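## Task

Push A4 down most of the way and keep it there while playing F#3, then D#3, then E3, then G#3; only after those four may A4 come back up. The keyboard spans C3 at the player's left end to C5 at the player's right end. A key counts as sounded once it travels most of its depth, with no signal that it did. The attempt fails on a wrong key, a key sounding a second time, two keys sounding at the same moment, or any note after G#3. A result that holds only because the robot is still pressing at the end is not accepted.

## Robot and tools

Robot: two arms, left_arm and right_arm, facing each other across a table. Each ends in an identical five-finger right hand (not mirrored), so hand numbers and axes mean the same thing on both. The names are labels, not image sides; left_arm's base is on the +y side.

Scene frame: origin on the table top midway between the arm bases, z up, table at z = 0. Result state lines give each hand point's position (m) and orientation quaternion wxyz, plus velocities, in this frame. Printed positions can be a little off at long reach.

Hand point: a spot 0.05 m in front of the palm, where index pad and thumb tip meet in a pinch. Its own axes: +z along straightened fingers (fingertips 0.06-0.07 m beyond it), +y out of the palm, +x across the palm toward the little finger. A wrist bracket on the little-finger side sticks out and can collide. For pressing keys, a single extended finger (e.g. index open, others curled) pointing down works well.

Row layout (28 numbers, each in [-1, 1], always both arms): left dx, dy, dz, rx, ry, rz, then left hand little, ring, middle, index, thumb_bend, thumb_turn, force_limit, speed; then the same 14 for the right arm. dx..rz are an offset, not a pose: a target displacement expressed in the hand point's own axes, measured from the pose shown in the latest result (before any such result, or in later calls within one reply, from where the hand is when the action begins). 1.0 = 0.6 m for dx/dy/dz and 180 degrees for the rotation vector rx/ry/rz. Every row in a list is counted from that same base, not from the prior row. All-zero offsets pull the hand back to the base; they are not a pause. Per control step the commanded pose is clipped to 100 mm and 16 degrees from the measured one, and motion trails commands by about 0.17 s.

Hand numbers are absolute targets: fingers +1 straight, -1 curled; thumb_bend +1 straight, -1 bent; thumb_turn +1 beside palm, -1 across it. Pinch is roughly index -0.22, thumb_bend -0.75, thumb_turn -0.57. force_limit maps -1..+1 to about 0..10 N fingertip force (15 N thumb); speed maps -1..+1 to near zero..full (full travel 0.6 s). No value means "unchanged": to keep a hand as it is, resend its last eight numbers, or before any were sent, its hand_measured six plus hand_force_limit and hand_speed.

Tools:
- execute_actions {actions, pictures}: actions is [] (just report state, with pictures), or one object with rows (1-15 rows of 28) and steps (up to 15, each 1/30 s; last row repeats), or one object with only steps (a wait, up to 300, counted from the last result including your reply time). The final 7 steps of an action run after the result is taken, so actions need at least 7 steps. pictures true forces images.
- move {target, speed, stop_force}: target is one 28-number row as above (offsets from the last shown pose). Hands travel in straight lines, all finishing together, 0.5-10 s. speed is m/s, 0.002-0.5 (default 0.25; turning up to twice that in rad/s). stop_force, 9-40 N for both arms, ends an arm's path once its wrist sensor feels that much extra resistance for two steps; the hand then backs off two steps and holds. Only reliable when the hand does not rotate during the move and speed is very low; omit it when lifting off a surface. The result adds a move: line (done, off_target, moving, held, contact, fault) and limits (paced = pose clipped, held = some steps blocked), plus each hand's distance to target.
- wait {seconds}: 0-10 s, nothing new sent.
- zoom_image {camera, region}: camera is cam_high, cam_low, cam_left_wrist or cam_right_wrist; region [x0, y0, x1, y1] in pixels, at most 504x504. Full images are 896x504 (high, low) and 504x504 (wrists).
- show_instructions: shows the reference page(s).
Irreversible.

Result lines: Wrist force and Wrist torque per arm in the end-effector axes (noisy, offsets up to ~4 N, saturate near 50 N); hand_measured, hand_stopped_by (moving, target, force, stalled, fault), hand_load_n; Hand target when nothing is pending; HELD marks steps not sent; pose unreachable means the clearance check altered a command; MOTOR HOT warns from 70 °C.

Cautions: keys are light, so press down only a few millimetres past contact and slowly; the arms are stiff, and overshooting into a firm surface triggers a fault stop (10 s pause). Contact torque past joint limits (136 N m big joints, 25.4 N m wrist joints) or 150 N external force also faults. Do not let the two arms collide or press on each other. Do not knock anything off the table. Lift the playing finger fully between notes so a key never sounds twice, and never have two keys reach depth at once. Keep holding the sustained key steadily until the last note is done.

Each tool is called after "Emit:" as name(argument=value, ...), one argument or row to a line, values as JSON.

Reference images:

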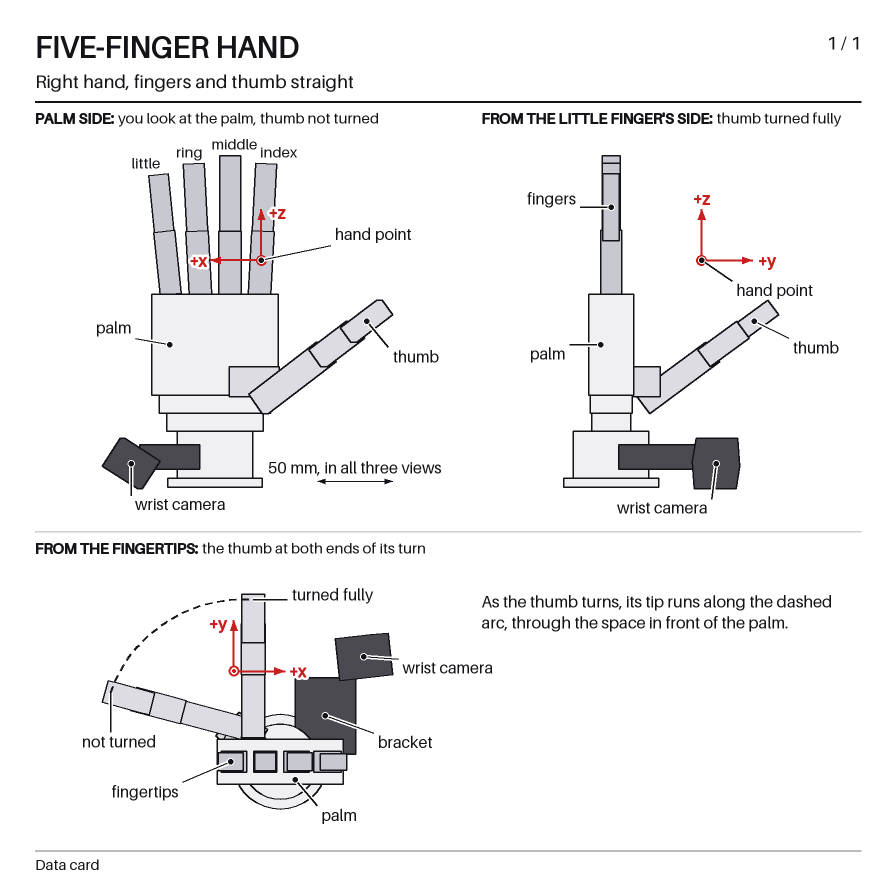

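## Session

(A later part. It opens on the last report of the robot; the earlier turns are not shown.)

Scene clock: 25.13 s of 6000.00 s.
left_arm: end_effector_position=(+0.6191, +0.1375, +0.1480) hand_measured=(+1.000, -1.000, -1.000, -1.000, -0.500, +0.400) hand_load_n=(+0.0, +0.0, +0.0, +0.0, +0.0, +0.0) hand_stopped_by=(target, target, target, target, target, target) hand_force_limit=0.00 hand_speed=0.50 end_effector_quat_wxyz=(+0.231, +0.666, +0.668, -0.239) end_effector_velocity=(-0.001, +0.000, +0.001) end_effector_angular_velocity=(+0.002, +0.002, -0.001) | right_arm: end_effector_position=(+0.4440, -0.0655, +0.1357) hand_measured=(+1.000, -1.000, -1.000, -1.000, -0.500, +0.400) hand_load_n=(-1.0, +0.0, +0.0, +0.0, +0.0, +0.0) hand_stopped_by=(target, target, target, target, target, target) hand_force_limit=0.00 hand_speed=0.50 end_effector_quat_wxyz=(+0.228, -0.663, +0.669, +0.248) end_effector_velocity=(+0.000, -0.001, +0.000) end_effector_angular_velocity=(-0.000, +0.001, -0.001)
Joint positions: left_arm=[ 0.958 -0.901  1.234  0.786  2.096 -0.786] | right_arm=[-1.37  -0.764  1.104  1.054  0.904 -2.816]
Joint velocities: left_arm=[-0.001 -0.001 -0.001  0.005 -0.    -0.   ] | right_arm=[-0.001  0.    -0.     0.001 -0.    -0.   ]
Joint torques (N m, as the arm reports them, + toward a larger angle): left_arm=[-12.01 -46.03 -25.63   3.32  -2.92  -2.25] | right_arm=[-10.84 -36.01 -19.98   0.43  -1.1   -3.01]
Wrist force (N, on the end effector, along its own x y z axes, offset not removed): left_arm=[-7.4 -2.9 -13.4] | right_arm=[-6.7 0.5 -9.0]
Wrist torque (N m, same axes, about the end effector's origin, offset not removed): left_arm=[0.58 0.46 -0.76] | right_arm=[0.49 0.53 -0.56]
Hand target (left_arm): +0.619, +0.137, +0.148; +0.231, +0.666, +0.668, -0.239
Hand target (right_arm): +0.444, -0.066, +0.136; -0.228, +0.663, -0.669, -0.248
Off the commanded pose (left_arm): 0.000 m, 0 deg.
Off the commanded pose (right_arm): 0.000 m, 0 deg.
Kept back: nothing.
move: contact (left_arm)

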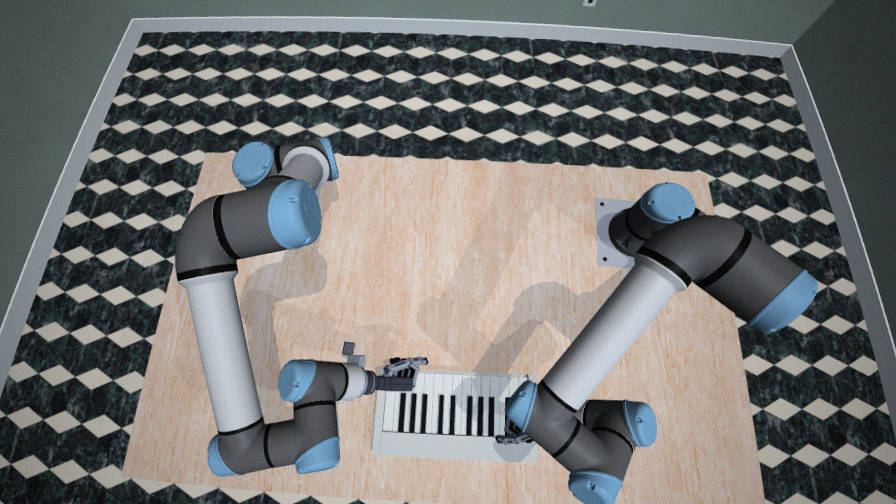

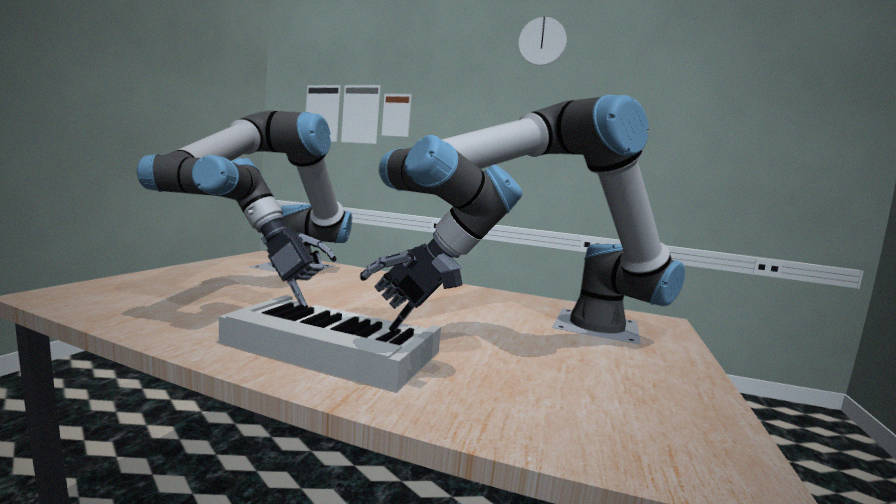

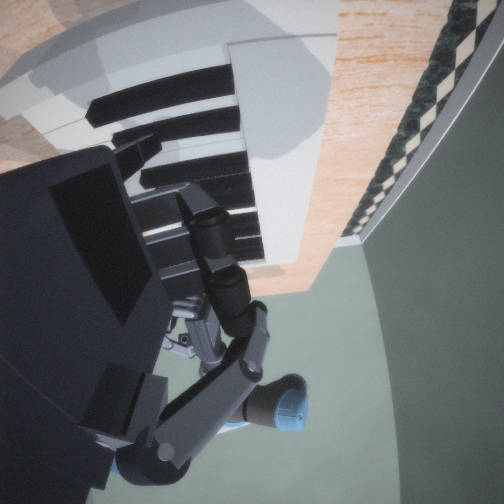

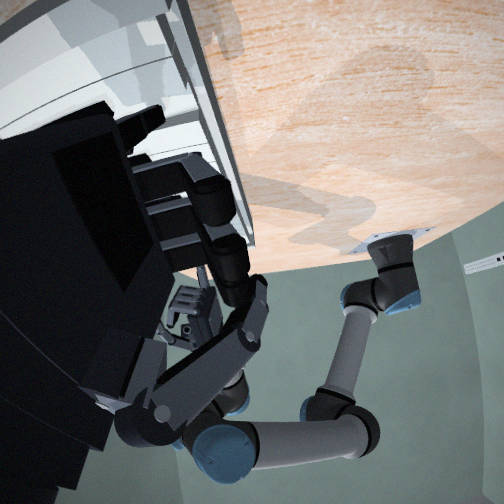

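Emit:
move(
  target=[-0.0139,0,-0.0173,0,0,0,1,-1,-1,-1,-0.5,0.4,0,0.5,0,0,0,0,0,0,1,-1,-1,-1,-0.5,0.4,0,0.5],
  speed=0.05,
)

Emit:
move(
  target=[-0.0111,-0.0917,0.0101,0,0,0,1,-1,-1,-1,-0.5,0.4,0,0.5,0,0,0,0,0,0,1,-1,-1,-1,-0.5,0.4,0,0.5],
  speed=0.1,
)

Emit:
move(
  target=[0.0115,0,0.0143,0,0,0,1,-1,-1,-1,-0.5,0.4,0,0.5,0,0,0,0,0,0,1,-1,-1,-1,-0.5,0.4,0,0.5],
  speed=0.04,
)

Emit:
zoom_image(
  camera="cam_left_wrist",
  region=[0, 0, 252, 200],
)

Scene clock: 26.40 s of 6000.00 s.
left_arm: end_effector_position=(+0.6192, +0.1374, +0.1610) hand_measured=(+1.000, -1.000, -1.000, -1.000, -0.500, +0.400) hand_load_n=(+0.0, +0.0, +0.0, +0.0, +0.0, +0.0) hand_stopped_by=(target, target, target, target, target, target) hand_force_limit=0.00 hand_speed=0.50 end_effector_quat_wxyz=(+0.231, +0.666, +0.668, -0.239) end_effector_velocity=(+0.000, -0.000, +0.003) end_effector_angular_velocity=(-0.001, -0.001, +0.000) | right_arm: end_effector_position=(+0.4440, -0.0655, +0.1357) hand_measured=(+1.000, -1.000, -1.000, -1.000, -0.500, +0.400) hand_load_n=(-1.0, +0.0, +0.0, +0.0, +0.0, +0.0) hand_stopped_by=(target, target, target, target, target, target) hand_force_limit=0.00 hand_speed=0.50 end_effector_quat_wxyz=(+0.228, -0.663, +0.669, +0.248) end_effector_velocity=(-0.000, -0.000, -0.000) end_effector_angular_velocity=(-0.001, +0.001, -0.000)
Joint positions: left_arm=[ 0.958 -0.911  1.216  0.814  2.096 -0.786] | right_arm=[-1.37  -0.764  1.104  1.054  0.904 -2.816]
Joint velocities: left_arm=[ 0.    -0.002 -0.003  0.004 -0.    -0.   ] | right_arm=[ 0.    -0.     0.     0.001  0.001  0.   ]
Joint torques (N m, as the arm reports them, + toward a larger angle): left_arm=[  7.01 -53.83 -29.95   3.64   2.63   0.57] | right_arm=[-11.31 -35.29 -20.3    0.46  -1.22  -3.17]
Wrist force (N, on the end effector, along its own x y z axes, offset not removed): left_arm=[-1.6 -1.4 -2.9] | right_arm=[-7.3 0.3 -10.2]
Wrist torque (N m, same axes, about the end effector's origin, offset not removed): left_arm=[0.11 0.13 -0.29] | right_arm=[0.51 0.64 -0.60]
Hand target (left_arm): +0.619, +0.138, +0.161; +0.231, +0.666, +0.668, -0.239
Hand target (right_arm): +0.444, -0.066, +0.136; -0.228, +0.663, -0.669, -0.248
Off the commanded pose (left_arm): 0.000 m, 0 deg.
Off the commanded pose (right_arm): 0.000 m, 0 deg.
Kept back: nothing.
move: done

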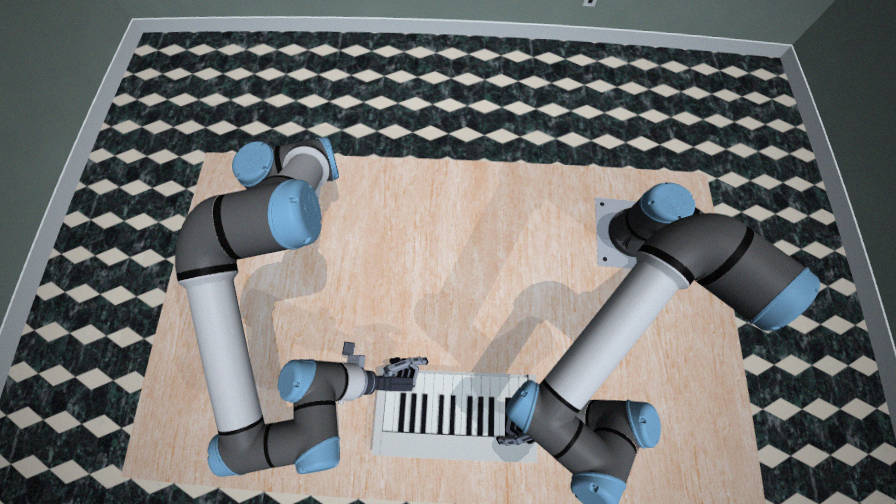

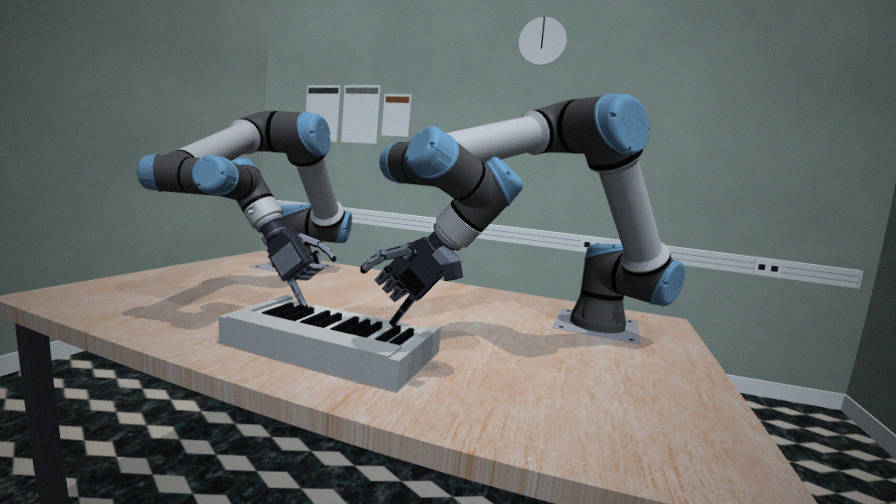

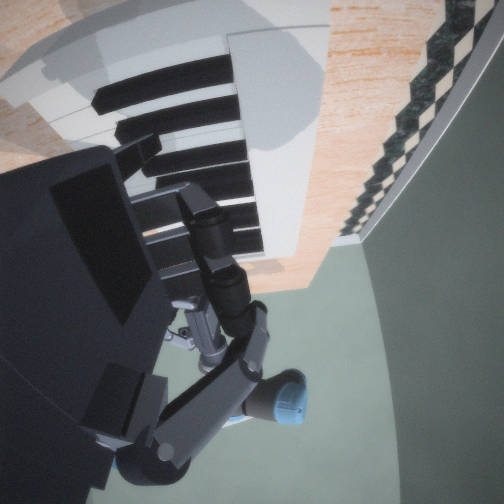

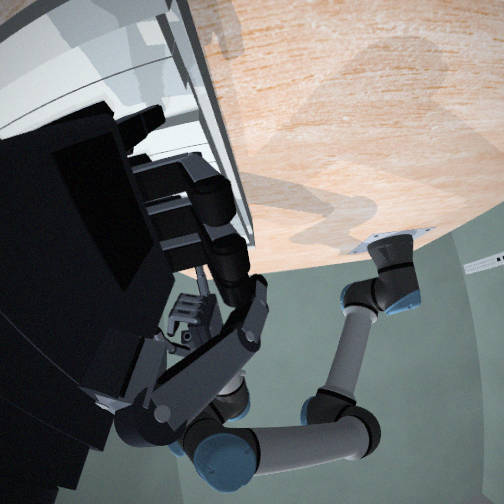

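Scene clock: 27.43 s of 6000.00 s.
left_arm: end_effector_position=(+0.5644, +0.1285, +0.1610) hand_measured=(+1.000, -1.000, -1.000, -1.000, -0.500, +0.400) hand_load_n=(+0.0, +0.0, +0.0, +0.0, +0.0, +0.0) hand_stopped_by=(target, target, target, target, target, target) hand_force_limit=0.00 hand_speed=0.50 end_effector_quat_wxyz=(+0.231, +0.666, +0.668, -0.239) end_effector_velocity=(-0.003, +0.000, -0.001) end_effector_angular_velocity=(+0.001, +0.001, +0.002) | right_arm: end_effector_position=(+0.4440, -0.0655, +0.1357) hand_measured=(+1.000, -1.000, -1.000, -1.000, -0.500, +0.400) hand_load_n=(-1.0, +0.0, +0.0, +0.0, +0.0, +0.0) hand_stopped_by=(target, target, target, target, target, target) hand_force_limit=0.00 hand_speed=0.50 end_effector_quat_wxyz=(+0.228, -0.663, +0.669, +0.248) end_effector_velocity=(-0.000, -0.000, -0.000) end_effector_angular_velocity=(-0.001, +0.001, +0.000)
Joint positions: left_arm=[ 0.877 -1.026  1.396  0.71   2.059 -0.869] | right_arm=[-1.37  -0.764  1.104  1.054  0.904 -2.816]
Joint velocities: left_arm=[-0.004 -0.006  0.01  -0.006 -0.003 -0.006] | right_arm=[-0.    -0.     0.001  0.     0.001 -0.   ]
Joint torques (N m, as the arm reports them, + toward a larger angle): left_arm=[-12.49 -49.4   -6.55  -0.96  -1.63  -2.55] | right_arm=[-10.9  -35.36 -20.15   0.6   -1.13  -2.94]
Wrist force (N, on the end effector, along its own x y z axes, offset not removed): left_arm=[-1.8 -1.5 -0.6] | right_arm=[-5.0 0.5 -8.7]
Wrist torque (N m, same axes, about the end effector's origin, offset not removed): left_arm=[-0.13 0.22 -0.34] | right_arm=[0.45 0.25 -0.51]
Hand target (left_arm): +0.564, +0.128, +0.161; +0.231, +0.666, +0.668, -0.239
Hand target (right_arm): +0.444, -0.066, +0.136; -0.228, +0.663, -0.669, -0.248
Off the commanded pose (left_arm): 0.000 m, 0 deg.
Off the commanded pose (right_arm): 0.000 m, 0 deg.
Kept back: nothing.
move: done

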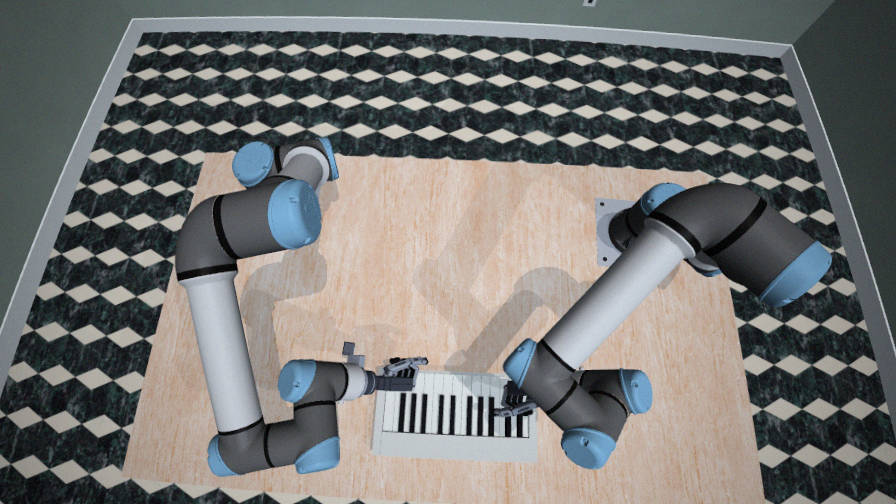

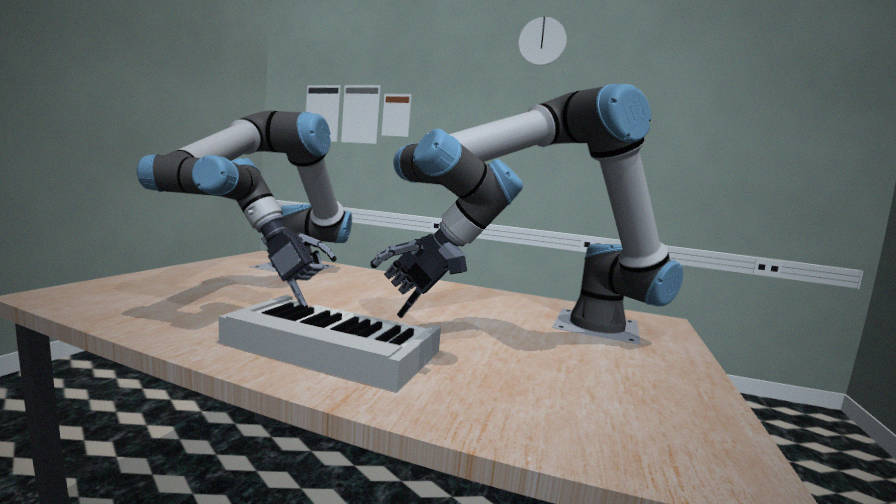

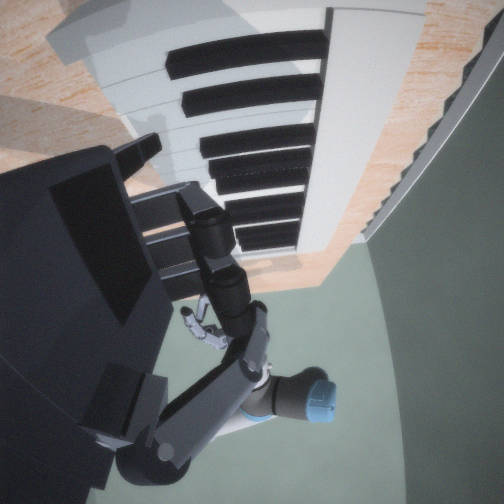

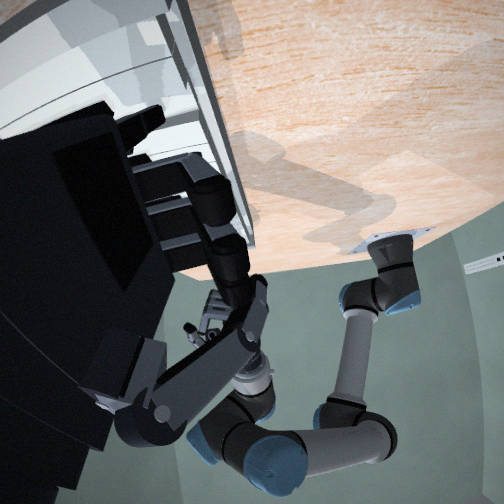

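Scene clock: 28.20 s of 6000.00 s.
left_arm: end_effector_position=(+0.5643, +0.1285, +0.1503) hand_measured=(+1.000, -1.000, -1.000, -1.000, -0.500, +0.400) hand_load_n=(+0.0, +0.0, +0.0, +0.0, +0.0, +0.0) hand_stopped_by=(target, target, target, target, target, target) hand_force_limit=0.00 hand_speed=0.50 end_effector_quat_wxyz=(+0.231, +0.666, +0.668, -0.239) end_effector_velocity=(+0.000, -0.000, -0.002) end_effector_angular_velocity=(-0.001, -0.002, -0.000) | right_arm: end_effector_position=(+0.4440, -0.0655, +0.1357) hand_measured=(+1.000, -1.000, -1.000, -1.000, -0.500, +0.400) hand_load_n=(-1.0, +0.0, +0.0, +0.0, +0.0, +0.0) hand_stopped_by=(target, target, target, target, target, target) hand_force_limit=0.00 hand_speed=0.50 end_effector_quat_wxyz=(+0.228, -0.663, +0.669, +0.248) end_effector_velocity=(+0.000, +0.000, -0.000) end_effector_angular_velocity=(-0.000, +0.001, -0.001)
Joint positions: left_arm=[ 0.877 -1.017  1.41   0.686  2.059 -0.869] | right_arm=[-1.37  -0.764  1.104  1.054  0.904 -2.816]
Joint velocities: left_arm=[-0.     0.002  0.004 -0.007  0.     0.   ] | right_arm=[ 0.     0.    -0.     0.     0.     0.001]
Joint torques (N m, as the arm reports them, + toward a larger angle): left_arm=[ -7.22 -27.7   -7.78  -1.18   0.99   0.35] | right_arm=[-10.65 -35.66 -19.8    0.45  -0.99  -3.1 ]
Wrist force (N, on the end effector, along its own x y z axes, offset not removed): left_arm=[-2.1 0.1 -3.6] | right_arm=[-6.7 0.1 -8.5]
Wrist torque (N m, same axes, about the end effector's origin, offset not removed): left_arm=[0.22 0.35 -0.29] | right_arm=[0.38 0.52 -0.58]
Hand target (left_arm): +0.564, +0.128, +0.150; +0.231, +0.666, +0.668, -0.239
Hand target (right_arm): +0.444, -0.066, +0.136; -0.228, +0.663, -0.669, -0.248
Off the commanded pose (left_arm): 0.000 m, 0 deg.
Off the commanded pose (right_arm): 0.000 m, 0 deg.
Kept back: nothing.
move: done

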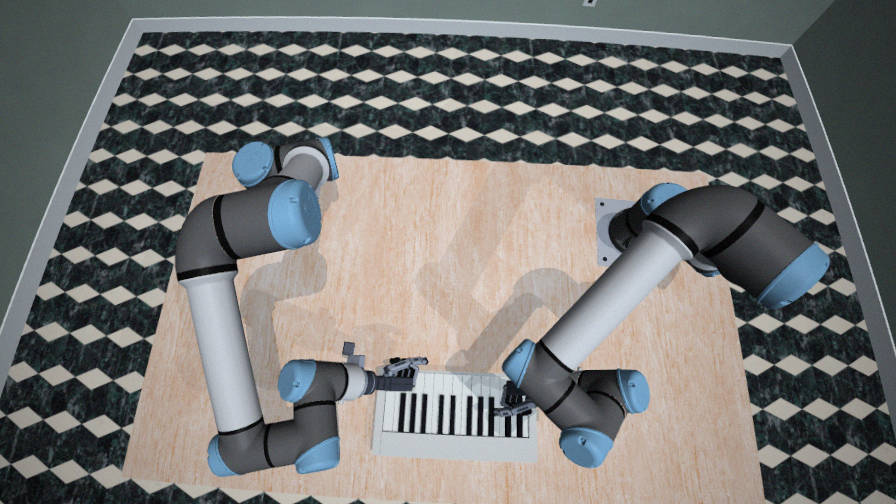

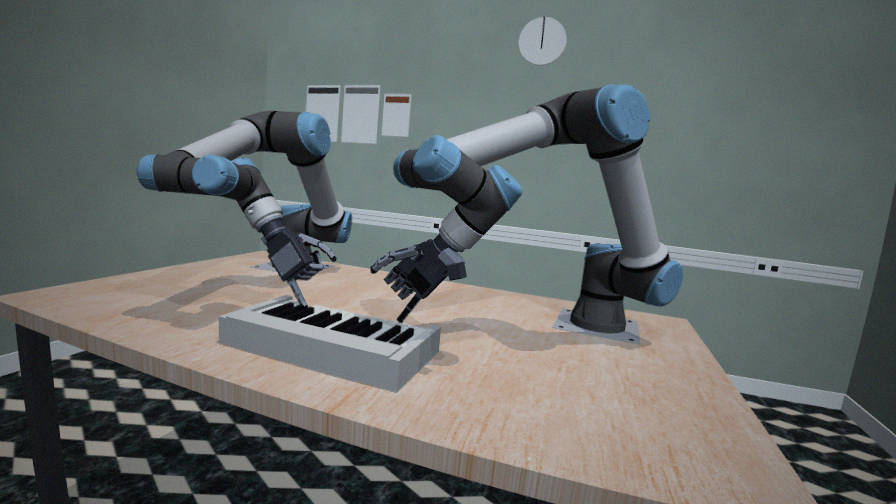

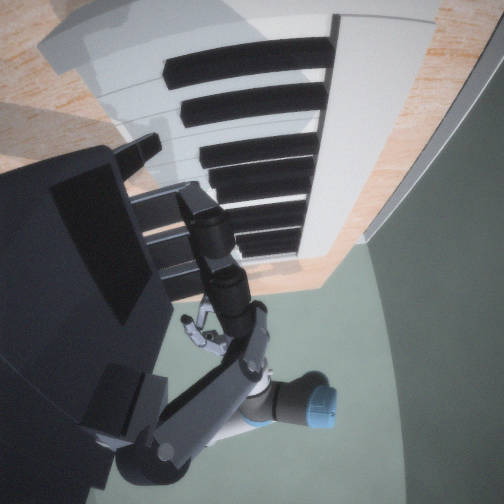

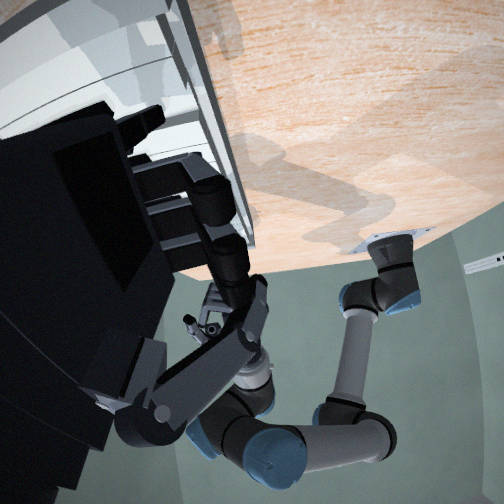

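Region (0, 0, 252, 200) of cam_left_wrist's 504x504 image, scaled by 2.000, with more detail than that image has; it fills the top 400 rows of this view, and the rest is white.

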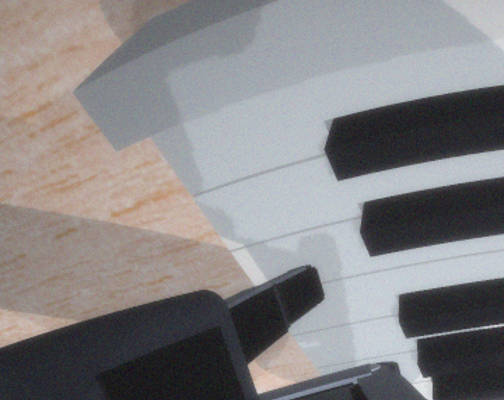

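Emit:
move(
  target=[0.0181,0.0002,0.0225,0,0,0,1,-1,-1,-1,-0.5,0.4,0,0.5,0,0,0,0,0,0,1,-1,-1,-1,-0.5,0.4,0,0.5],
  speed=0.009,
  stop_force=9,
)

Emit:
zoom_image(
  camera="cam_left_wrist",
  region=[0, 0, 252, 200],
)

Scene clock: 30.57 s of 6000.00 s.
left_arm: end_effector_position=(+0.5643, +0.1285, +0.1332) hand_measured=(+1.000, -1.000, -1.000, -1.000, -0.500, +0.400) hand_load_n=(+0.0, +0.0, +0.0, +0.0, +0.0, +0.0) hand_stopped_by=(target, target, target, target, target, target) hand_force_limit=0.00 hand_speed=0.50 end_effector_quat_wxyz=(+0.231, +0.666, +0.668, -0.239) end_effector_velocity=(+0.000, +0.000, -0.001) end_effector_angular_velocity=(-0.001, -0.001, +0.000) | right_arm: end_effector_position=(+0.4440, -0.0655, +0.1357) hand_measured=(+1.000, -1.000, -1.000, -1.000, -0.500, +0.400) hand_load_n=(-1.0, +0.0, +0.0, +0.0, +0.0, +0.0) hand_stopped_by=(target, target, target, target, target, target) hand_force_limit=0.00 hand_speed=0.50 end_effector_quat_wxyz=(+0.228, -0.663, +0.669, +0.248) end_effector_velocity=(-0.000, +0.000, +0.000) end_effector_angular_velocity=(-0.001, +0.000, -0.000)
Joint positions: left_arm=[ 0.876 -1.001  1.432  0.649  2.059 -0.869] | right_arm=[-1.37  -0.764  1.104  1.054  0.904 -2.816]
Joint velocities: left_arm=[ 0.001  0.001  0.002 -0.005 -0.     0.   ] | right_arm=[ 0.    -0.     0.     0.     0.001  0.001]
Joint torques (N m, as the arm reports them, + toward a larger angle): left_arm=[-12.15 -25.82  -6.25  -1.19  -1.16  -1.97] | right_arm=[-11.12 -34.89 -20.03   0.57  -1.15  -3.1 ]
Wrist force (N, on the end effector, along its own x y z axes, offset not removed): left_arm=[-3.6 0.8 -4.3] | right_arm=[-7.1 1.5 -9.0]
Wrist torque (N m, same axes, about the end effector's origin, offset not removed): left_arm=[0.55 0.21 -0.41] | right_arm=[0.61 0.58 -0.56]
Hand target (left_arm): +0.564, +0.128, +0.133; +0.231, +0.666, +0.668, -0.239
Hand target (right_arm): +0.444, -0.066, +0.136; -0.228, +0.663, -0.669, -0.248
Off the commanded pose (left_arm): 0.000 m, 0 deg.
Off the commanded pose (right_arm): 0.000 m, 0 deg.
Kept back: nothing.
move: done

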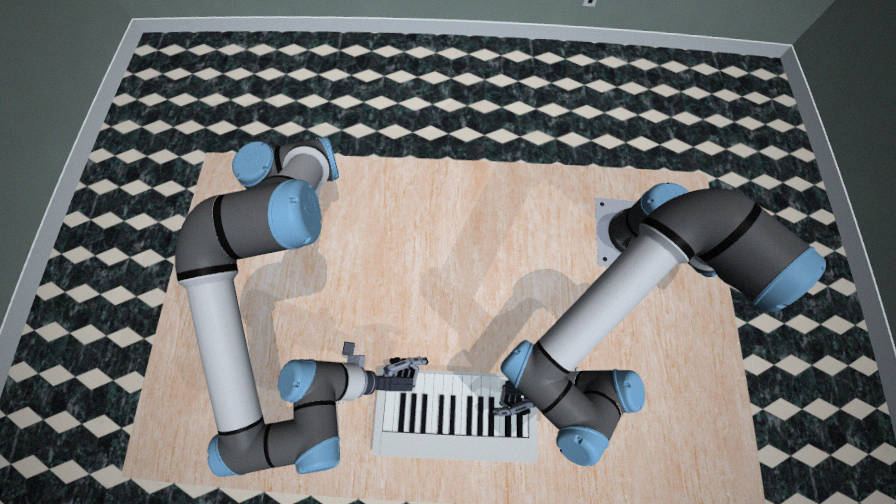

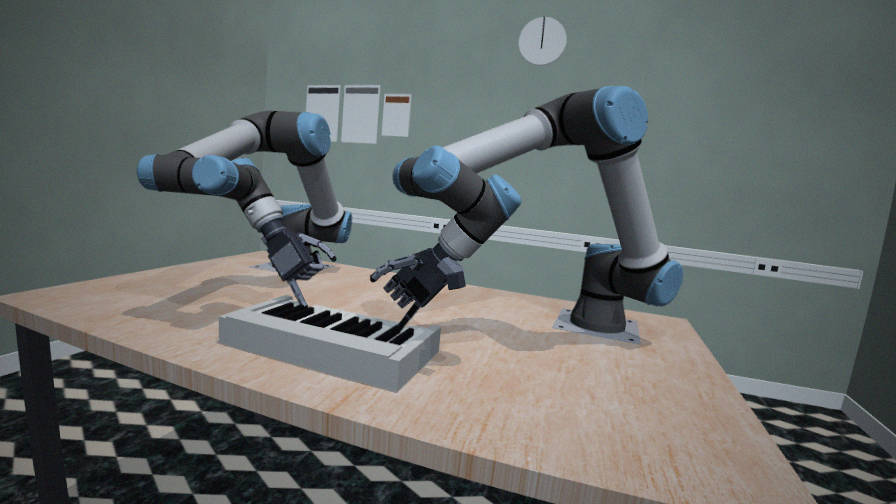

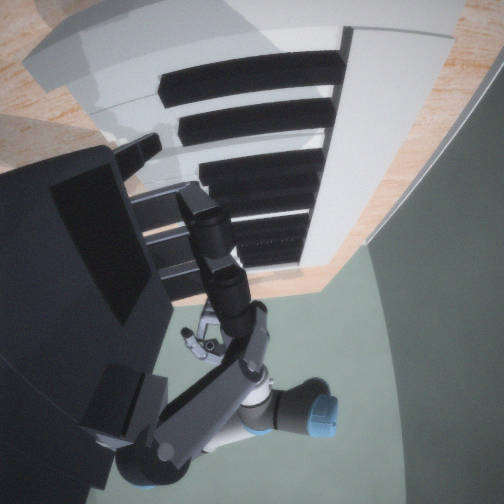

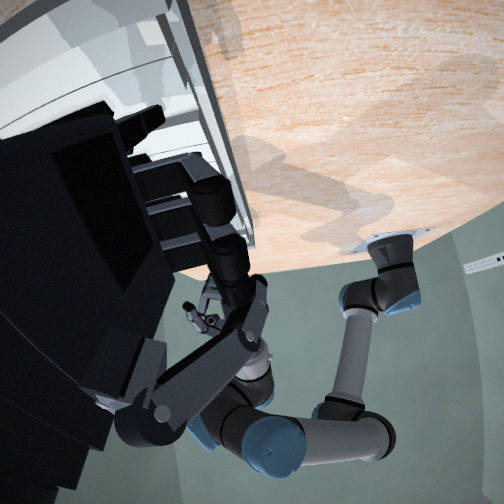

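Region (0, 0, 252, 200) of cam_left_wrist's 504x504 image, scaled by 2.000, with more detail than that image has; it fills the top 400 rows of this view, and the rest is white.

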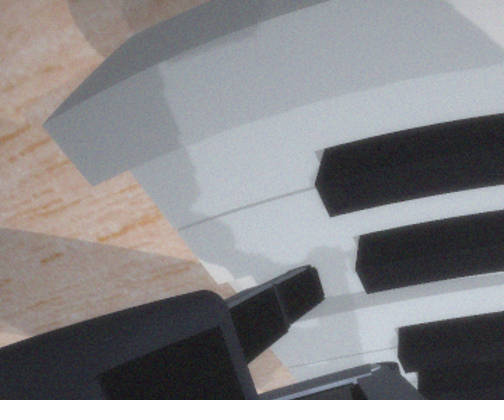

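Emit:
move(
  target=[0.0021,0,0.0026,0,0,0,1,-1,-1,-1,-0.5,0.4,0,0.5,0,0,0,0,0,0,1,-1,-1,-1,-0.5,0.4,0,0.5],
  speed=0.004,
  stop_force=9,
)

Scene clock: 31.63 s of 6000.00 s.
left_arm: end_effector_position=(+0.5642, +0.1285, +0.1316) hand_measured=(+1.000, -1.000, -1.000, -1.000, -0.500, +0.400) hand_load_n=(+0.0, +0.0, +0.0, +0.0, +0.0, +0.0) hand_stopped_by=(target, target, target, target, target, target) hand_force_limit=0.00 hand_speed=0.50 end_effector_quat_wxyz=(+0.231, +0.666, +0.668, -0.239) end_effector_velocity=(-0.001, +0.000, +0.000) end_effector_angular_velocity=(+0.002, +0.003, -0.001) | right_arm: end_effector_position=(+0.4440, -0.0655, +0.1357) hand_measured=(+1.000, -1.000, -1.000, -1.000, -0.500, +0.400) hand_load_n=(-1.0, +0.0, +0.0, +0.0, +0.0, +0.0) hand_stopped_by=(target, target, target, target, target, target) hand_force_limit=0.00 hand_speed=0.50 end_effector_quat_wxyz=(+0.228, -0.663, +0.669, +0.248) end_effector_velocity=(+0.000, -0.000, -0.000) end_effector_angular_velocity=(-0.001, +0.000, -0.001)
Joint positions: left_arm=[ 0.876 -0.999  1.434  0.645  2.059 -0.869] | right_arm=[-1.37  -0.764  1.104  1.054  0.904 -2.816]
Joint velocities: left_arm=[-0.001 -0.    -0.001  0.004  0.    -0.   ] | right_arm=[-0.     0.    -0.001 -0.     0.001  0.001]
Joint torques (N m, as the arm reports them, + toward a larger angle): left_arm=[-12.93 -39.27 -17.01   3.08  -2.58  -1.82] | right_arm=[-10.81 -35.67 -20.23   0.7   -1.18  -3.24]
Wrist force (N, on the end effector, along its own x y z axes, offset not removed): left_arm=[-10.0 -2.5 -19.5] | right_arm=[-6.2 0.5 -8.3]
Wrist torque (N m, same axes, about the end effector's origin, offset not removed): left_arm=[0.99 0.75 -0.89] | right_arm=[0.49 0.55 -0.54]
Hand target (left_arm): +0.564, +0.128, +0.132; +0.231, +0.666, +0.668, -0.239
Hand target (right_arm): +0.444, -0.066, +0.136; -0.228, +0.663, -0.669, -0.248
Off the commanded pose (left_arm): 0.000 m, 0 deg.
Off the commanded pose (right_arm): 0.000 m, 0 deg.
Kept back: nothing.
move: contact (left_arm)

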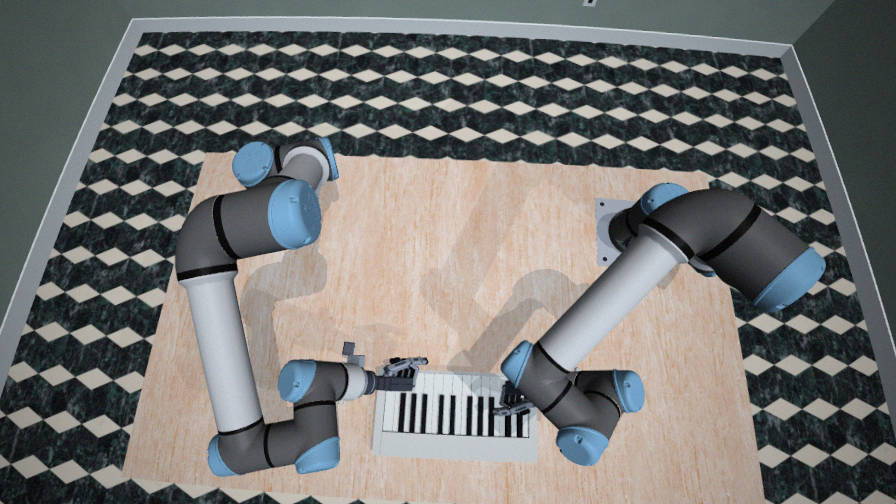

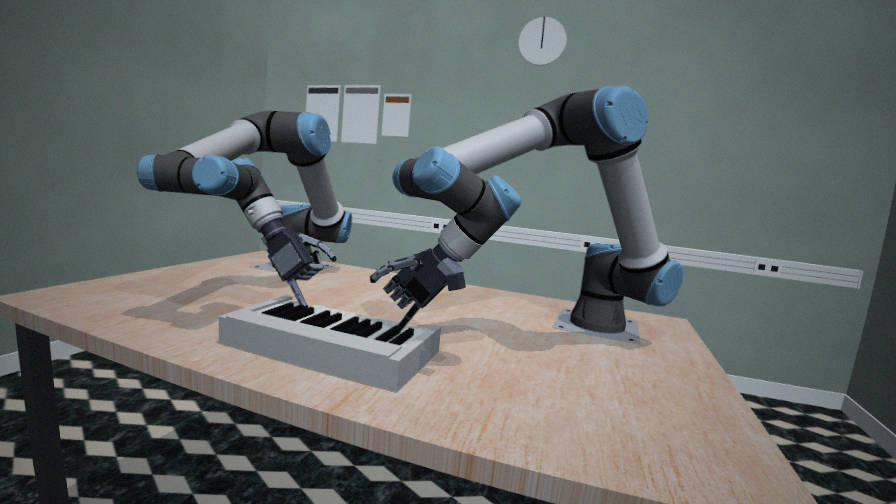

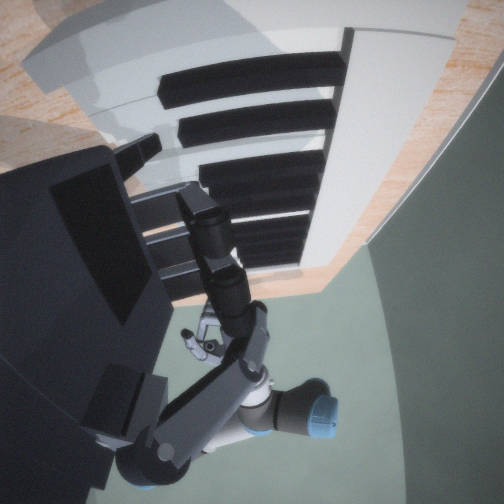

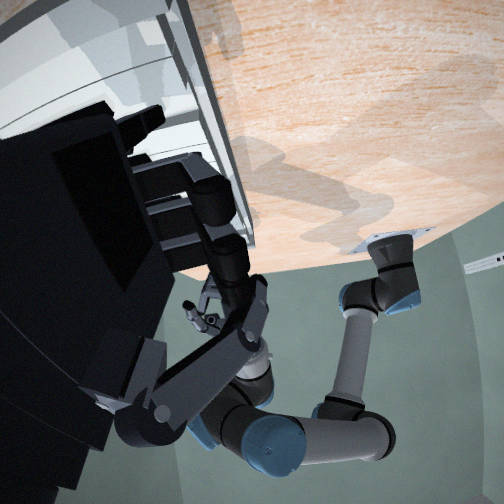

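Emit:
move(
  target=[-0.0311,-0.0005,-0.0386,0,0,0,1,-1,-1,-1,-0.5,0.4,0,0.5,0,0,0,0,0,0,1,-1,-1,-1,-0.5,0.4,0,0.5],
  speed=0.07,
)

Emit:
move(
  target=[-0.077,0.0917,0.0606,0,0,0,1,-1,-1,-1,-0.5,0.4,0,0.5,0,0,0,0,0,0,1,-1,-1,-1,-0.5,0.4,0,0.5],
  speed=0.1,
)

Emit:
zoom_image(
  camera="cam_left_wrist",
  region=[0, 0, 252, 200],
)

Scene clock: 32.90 s of 6000.00 s.
left_arm: end_effector_position=(+0.5643, +0.1285, +0.1611) hand_measured=(+1.000, -1.000, -1.000, -1.000, -0.500, +0.400) hand_load_n=(+0.0, +0.0, +0.0, +0.0, +0.0, +0.0) hand_stopped_by=(target, target, target, target, target, target) hand_force_limit=0.00 hand_speed=0.50 end_effector_quat_wxyz=(+0.231, +0.666, +0.668, -0.239) end_effector_velocity=(-0.000, -0.000, +0.003) end_effector_angular_velocity=(-0.001, -0.001, -0.000) | right_arm: end_effector_position=(+0.4440, -0.0655, +0.1357) hand_measured=(+1.000, -1.000, -1.000, -1.000, -0.500, +0.400) hand_load_n=(-1.0, +0.0, +0.0, +0.0, +0.0, +0.0) hand_stopped_by=(target, target, target, target, target, target) hand_force_limit=0.00 hand_speed=0.50 end_effector_quat_wxyz=(+0.228, -0.663, +0.669, +0.248) end_effector_velocity=(-0.001, -0.000, -0.000) end_effector_angular_velocity=(-0.001, +0.000, +0.002)
Joint positions: left_arm=[ 0.876 -1.027  1.396  0.71   2.059 -0.869] | right_arm=[-1.37  -0.764  1.104  1.054  0.904 -2.816]
Joint velocities: left_arm=[-0.    -0.003 -0.003  0.005 -0.    -0.   ] | right_arm=[ 0.001  0.     0.     0.001  0.001 -0.002]
Joint torques (N m, as the arm reports them, + toward a larger angle): left_arm=[ -9.82 -49.08 -28.38   3.51   0.82  -0.15] | right_arm=[-11.09 -35.55 -20.77   0.58  -1.1   -3.11]
Wrist force (N, on the end effector, along its own x y z axes, offset not removed): left_arm=[0.9 2.0 -1.3] | right_arm=[-5.9 1.2 -9.8]
Wrist torque (N m, same axes, about the end effector's origin, offset not removed): left_arm=[0.42 -0.27 -0.03] | right_arm=[0.63 0.50 -0.56]
Hand target (left_arm): +0.564, +0.128, +0.161; +0.231, +0.666, +0.668, -0.239
Hand target (right_arm): +0.444, -0.066, +0.136; -0.228, +0.663, -0.669, -0.248
Off the commanded pose (left_arm): 0.000 m, 0 deg.
Off the commanded pose (right_arm): 0.000 m, 0 deg.
Kept back: nothing.
move: done

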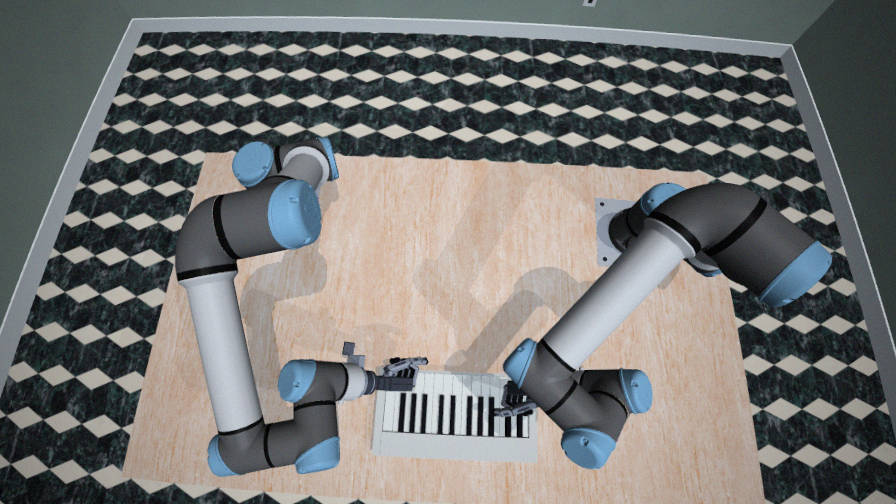

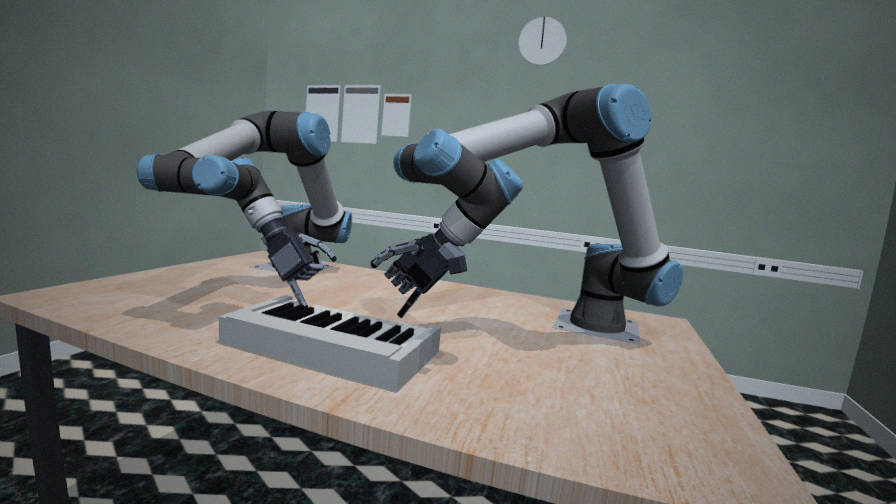

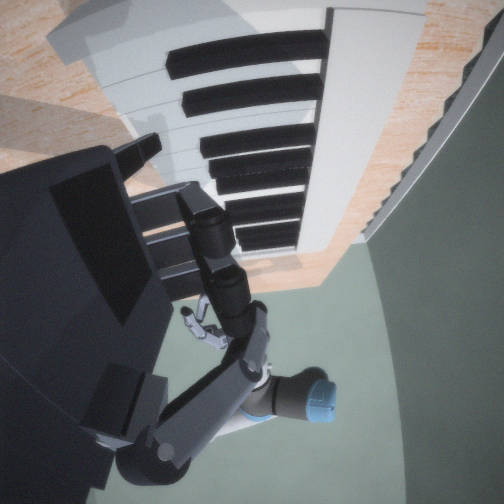

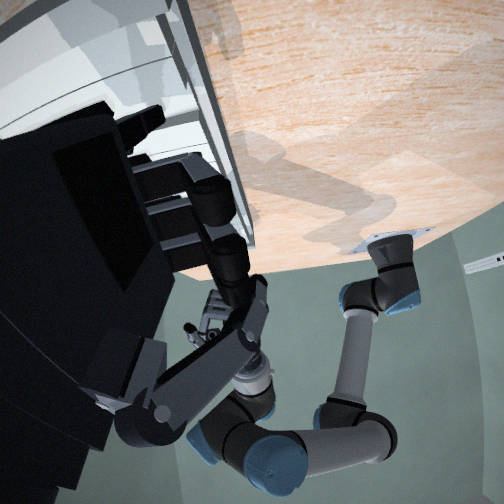

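Scene clock: 34.23 s of 6000.00 s.
left_arm: end_effector_position=(+0.6191, +0.0699, +0.1610) hand_measured=(+1.000, -1.000, -1.000, -1.000, -0.500, +0.400) hand_load_n=(+0.0, +0.0, +0.0, +0.0, +0.0, +0.0) hand_stopped_by=(target, target, target, target, target, target) hand_force_limit=0.00 hand_speed=0.50 end_effector_quat_wxyz=(+0.231, +0.666, +0.668, -0.239) end_effector_velocity=(+0.001, -0.002, -0.001) end_effector_angular_velocity=(+0.001, +0.001, -0.003) | right_arm: end_effector_position=(+0.4440, -0.0655, +0.1357) hand_measured=(+1.000, -1.000, -1.000, -1.000, -0.500, +0.400) hand_load_n=(-1.0, +0.0, +0.0, +0.0, +0.0, +0.0) hand_stopped_by=(target, target, target, target, target, target) hand_force_limit=0.00 hand_speed=0.50 end_effector_quat_wxyz=(+0.228, -0.663, +0.669, +0.248) end_effector_velocity=(-0.000, +0.000, +0.000) end_effector_angular_velocity=(-0.000, +0.000, +0.000)
Joint positions: left_arm=[ 0.866 -0.841  1.084  0.831  2.054 -0.88 ] | right_arm=[-1.37  -0.764  1.104  1.054  0.904 -2.816]
Joint velocities: left_arm=[-0.001  0.008 -0.012  0.007  0.001  0.003] | right_arm=[ 0.001  0.    -0.001  0.001  0.     0.   ]
Joint torques (N m, as the arm reports them, + toward a larger angle): left_arm=[-10.25 -34.54 -29.86   3.29   3.44   2.79] | right_arm=[-10.73 -35.64 -20.64   0.54  -1.18  -3.03]
Wrist force (N, on the end effector, along its own x y z axes, offset not removed): left_arm=[-1.6 -1.6 -1.7] | right_arm=[-6.7 0.6 -8.6]
Wrist torque (N m, same axes, about the end effector's origin, offset not removed): left_arm=[-0.11 0.27 -0.27] | right_arm=[0.48 0.54 -0.57]
Hand target (left_arm): +0.619, +0.070, +0.161; +0.231, +0.666, +0.668, -0.239
Hand target (right_arm): +0.444, -0.066, +0.136; -0.228, +0.663, -0.669, -0.248
Off the commanded pose (left_arm): 0.000 m, 0 deg.
Off the commanded pose (right_arm): 0.000 m, 0 deg.
Kept back: nothing.
move: done

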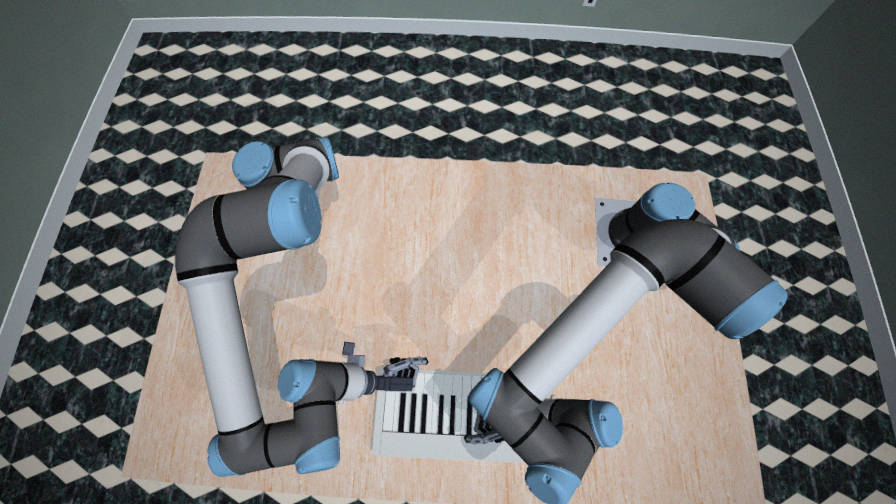

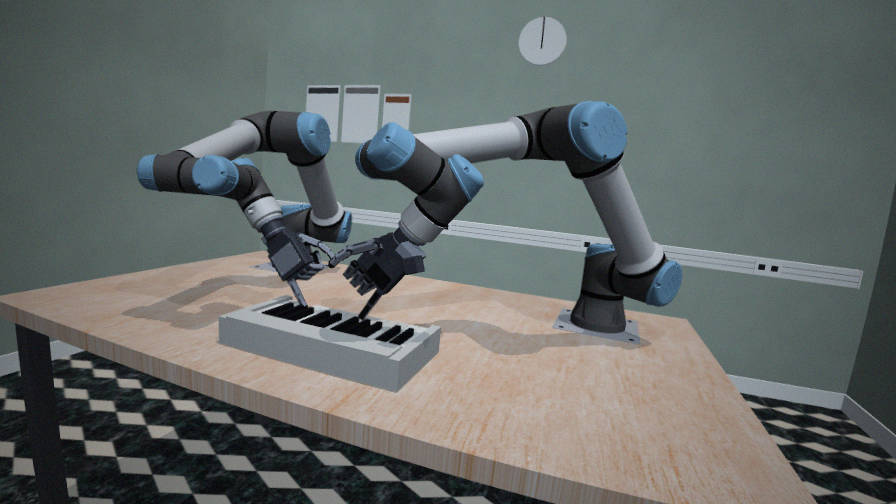

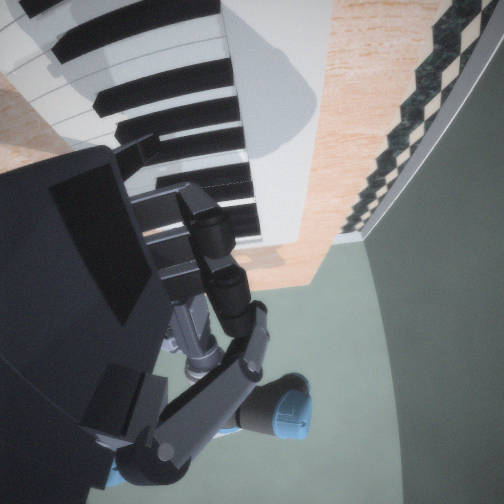

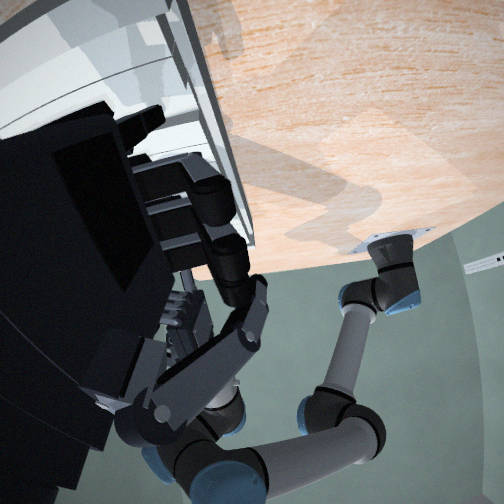

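Region (0, 0, 252, 200) of cam_left_wrist's 504x504 image, scaled by 2.000, with more detail than that image has; it fills the top 400 rows of this view, and the rest is white.

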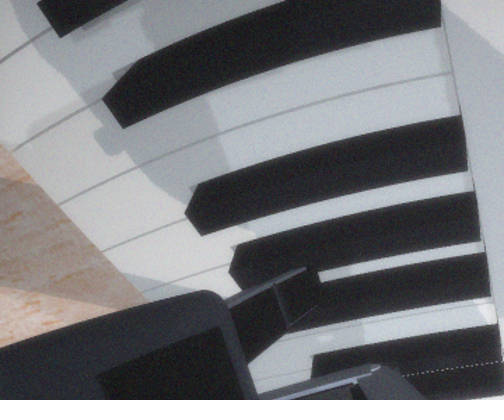

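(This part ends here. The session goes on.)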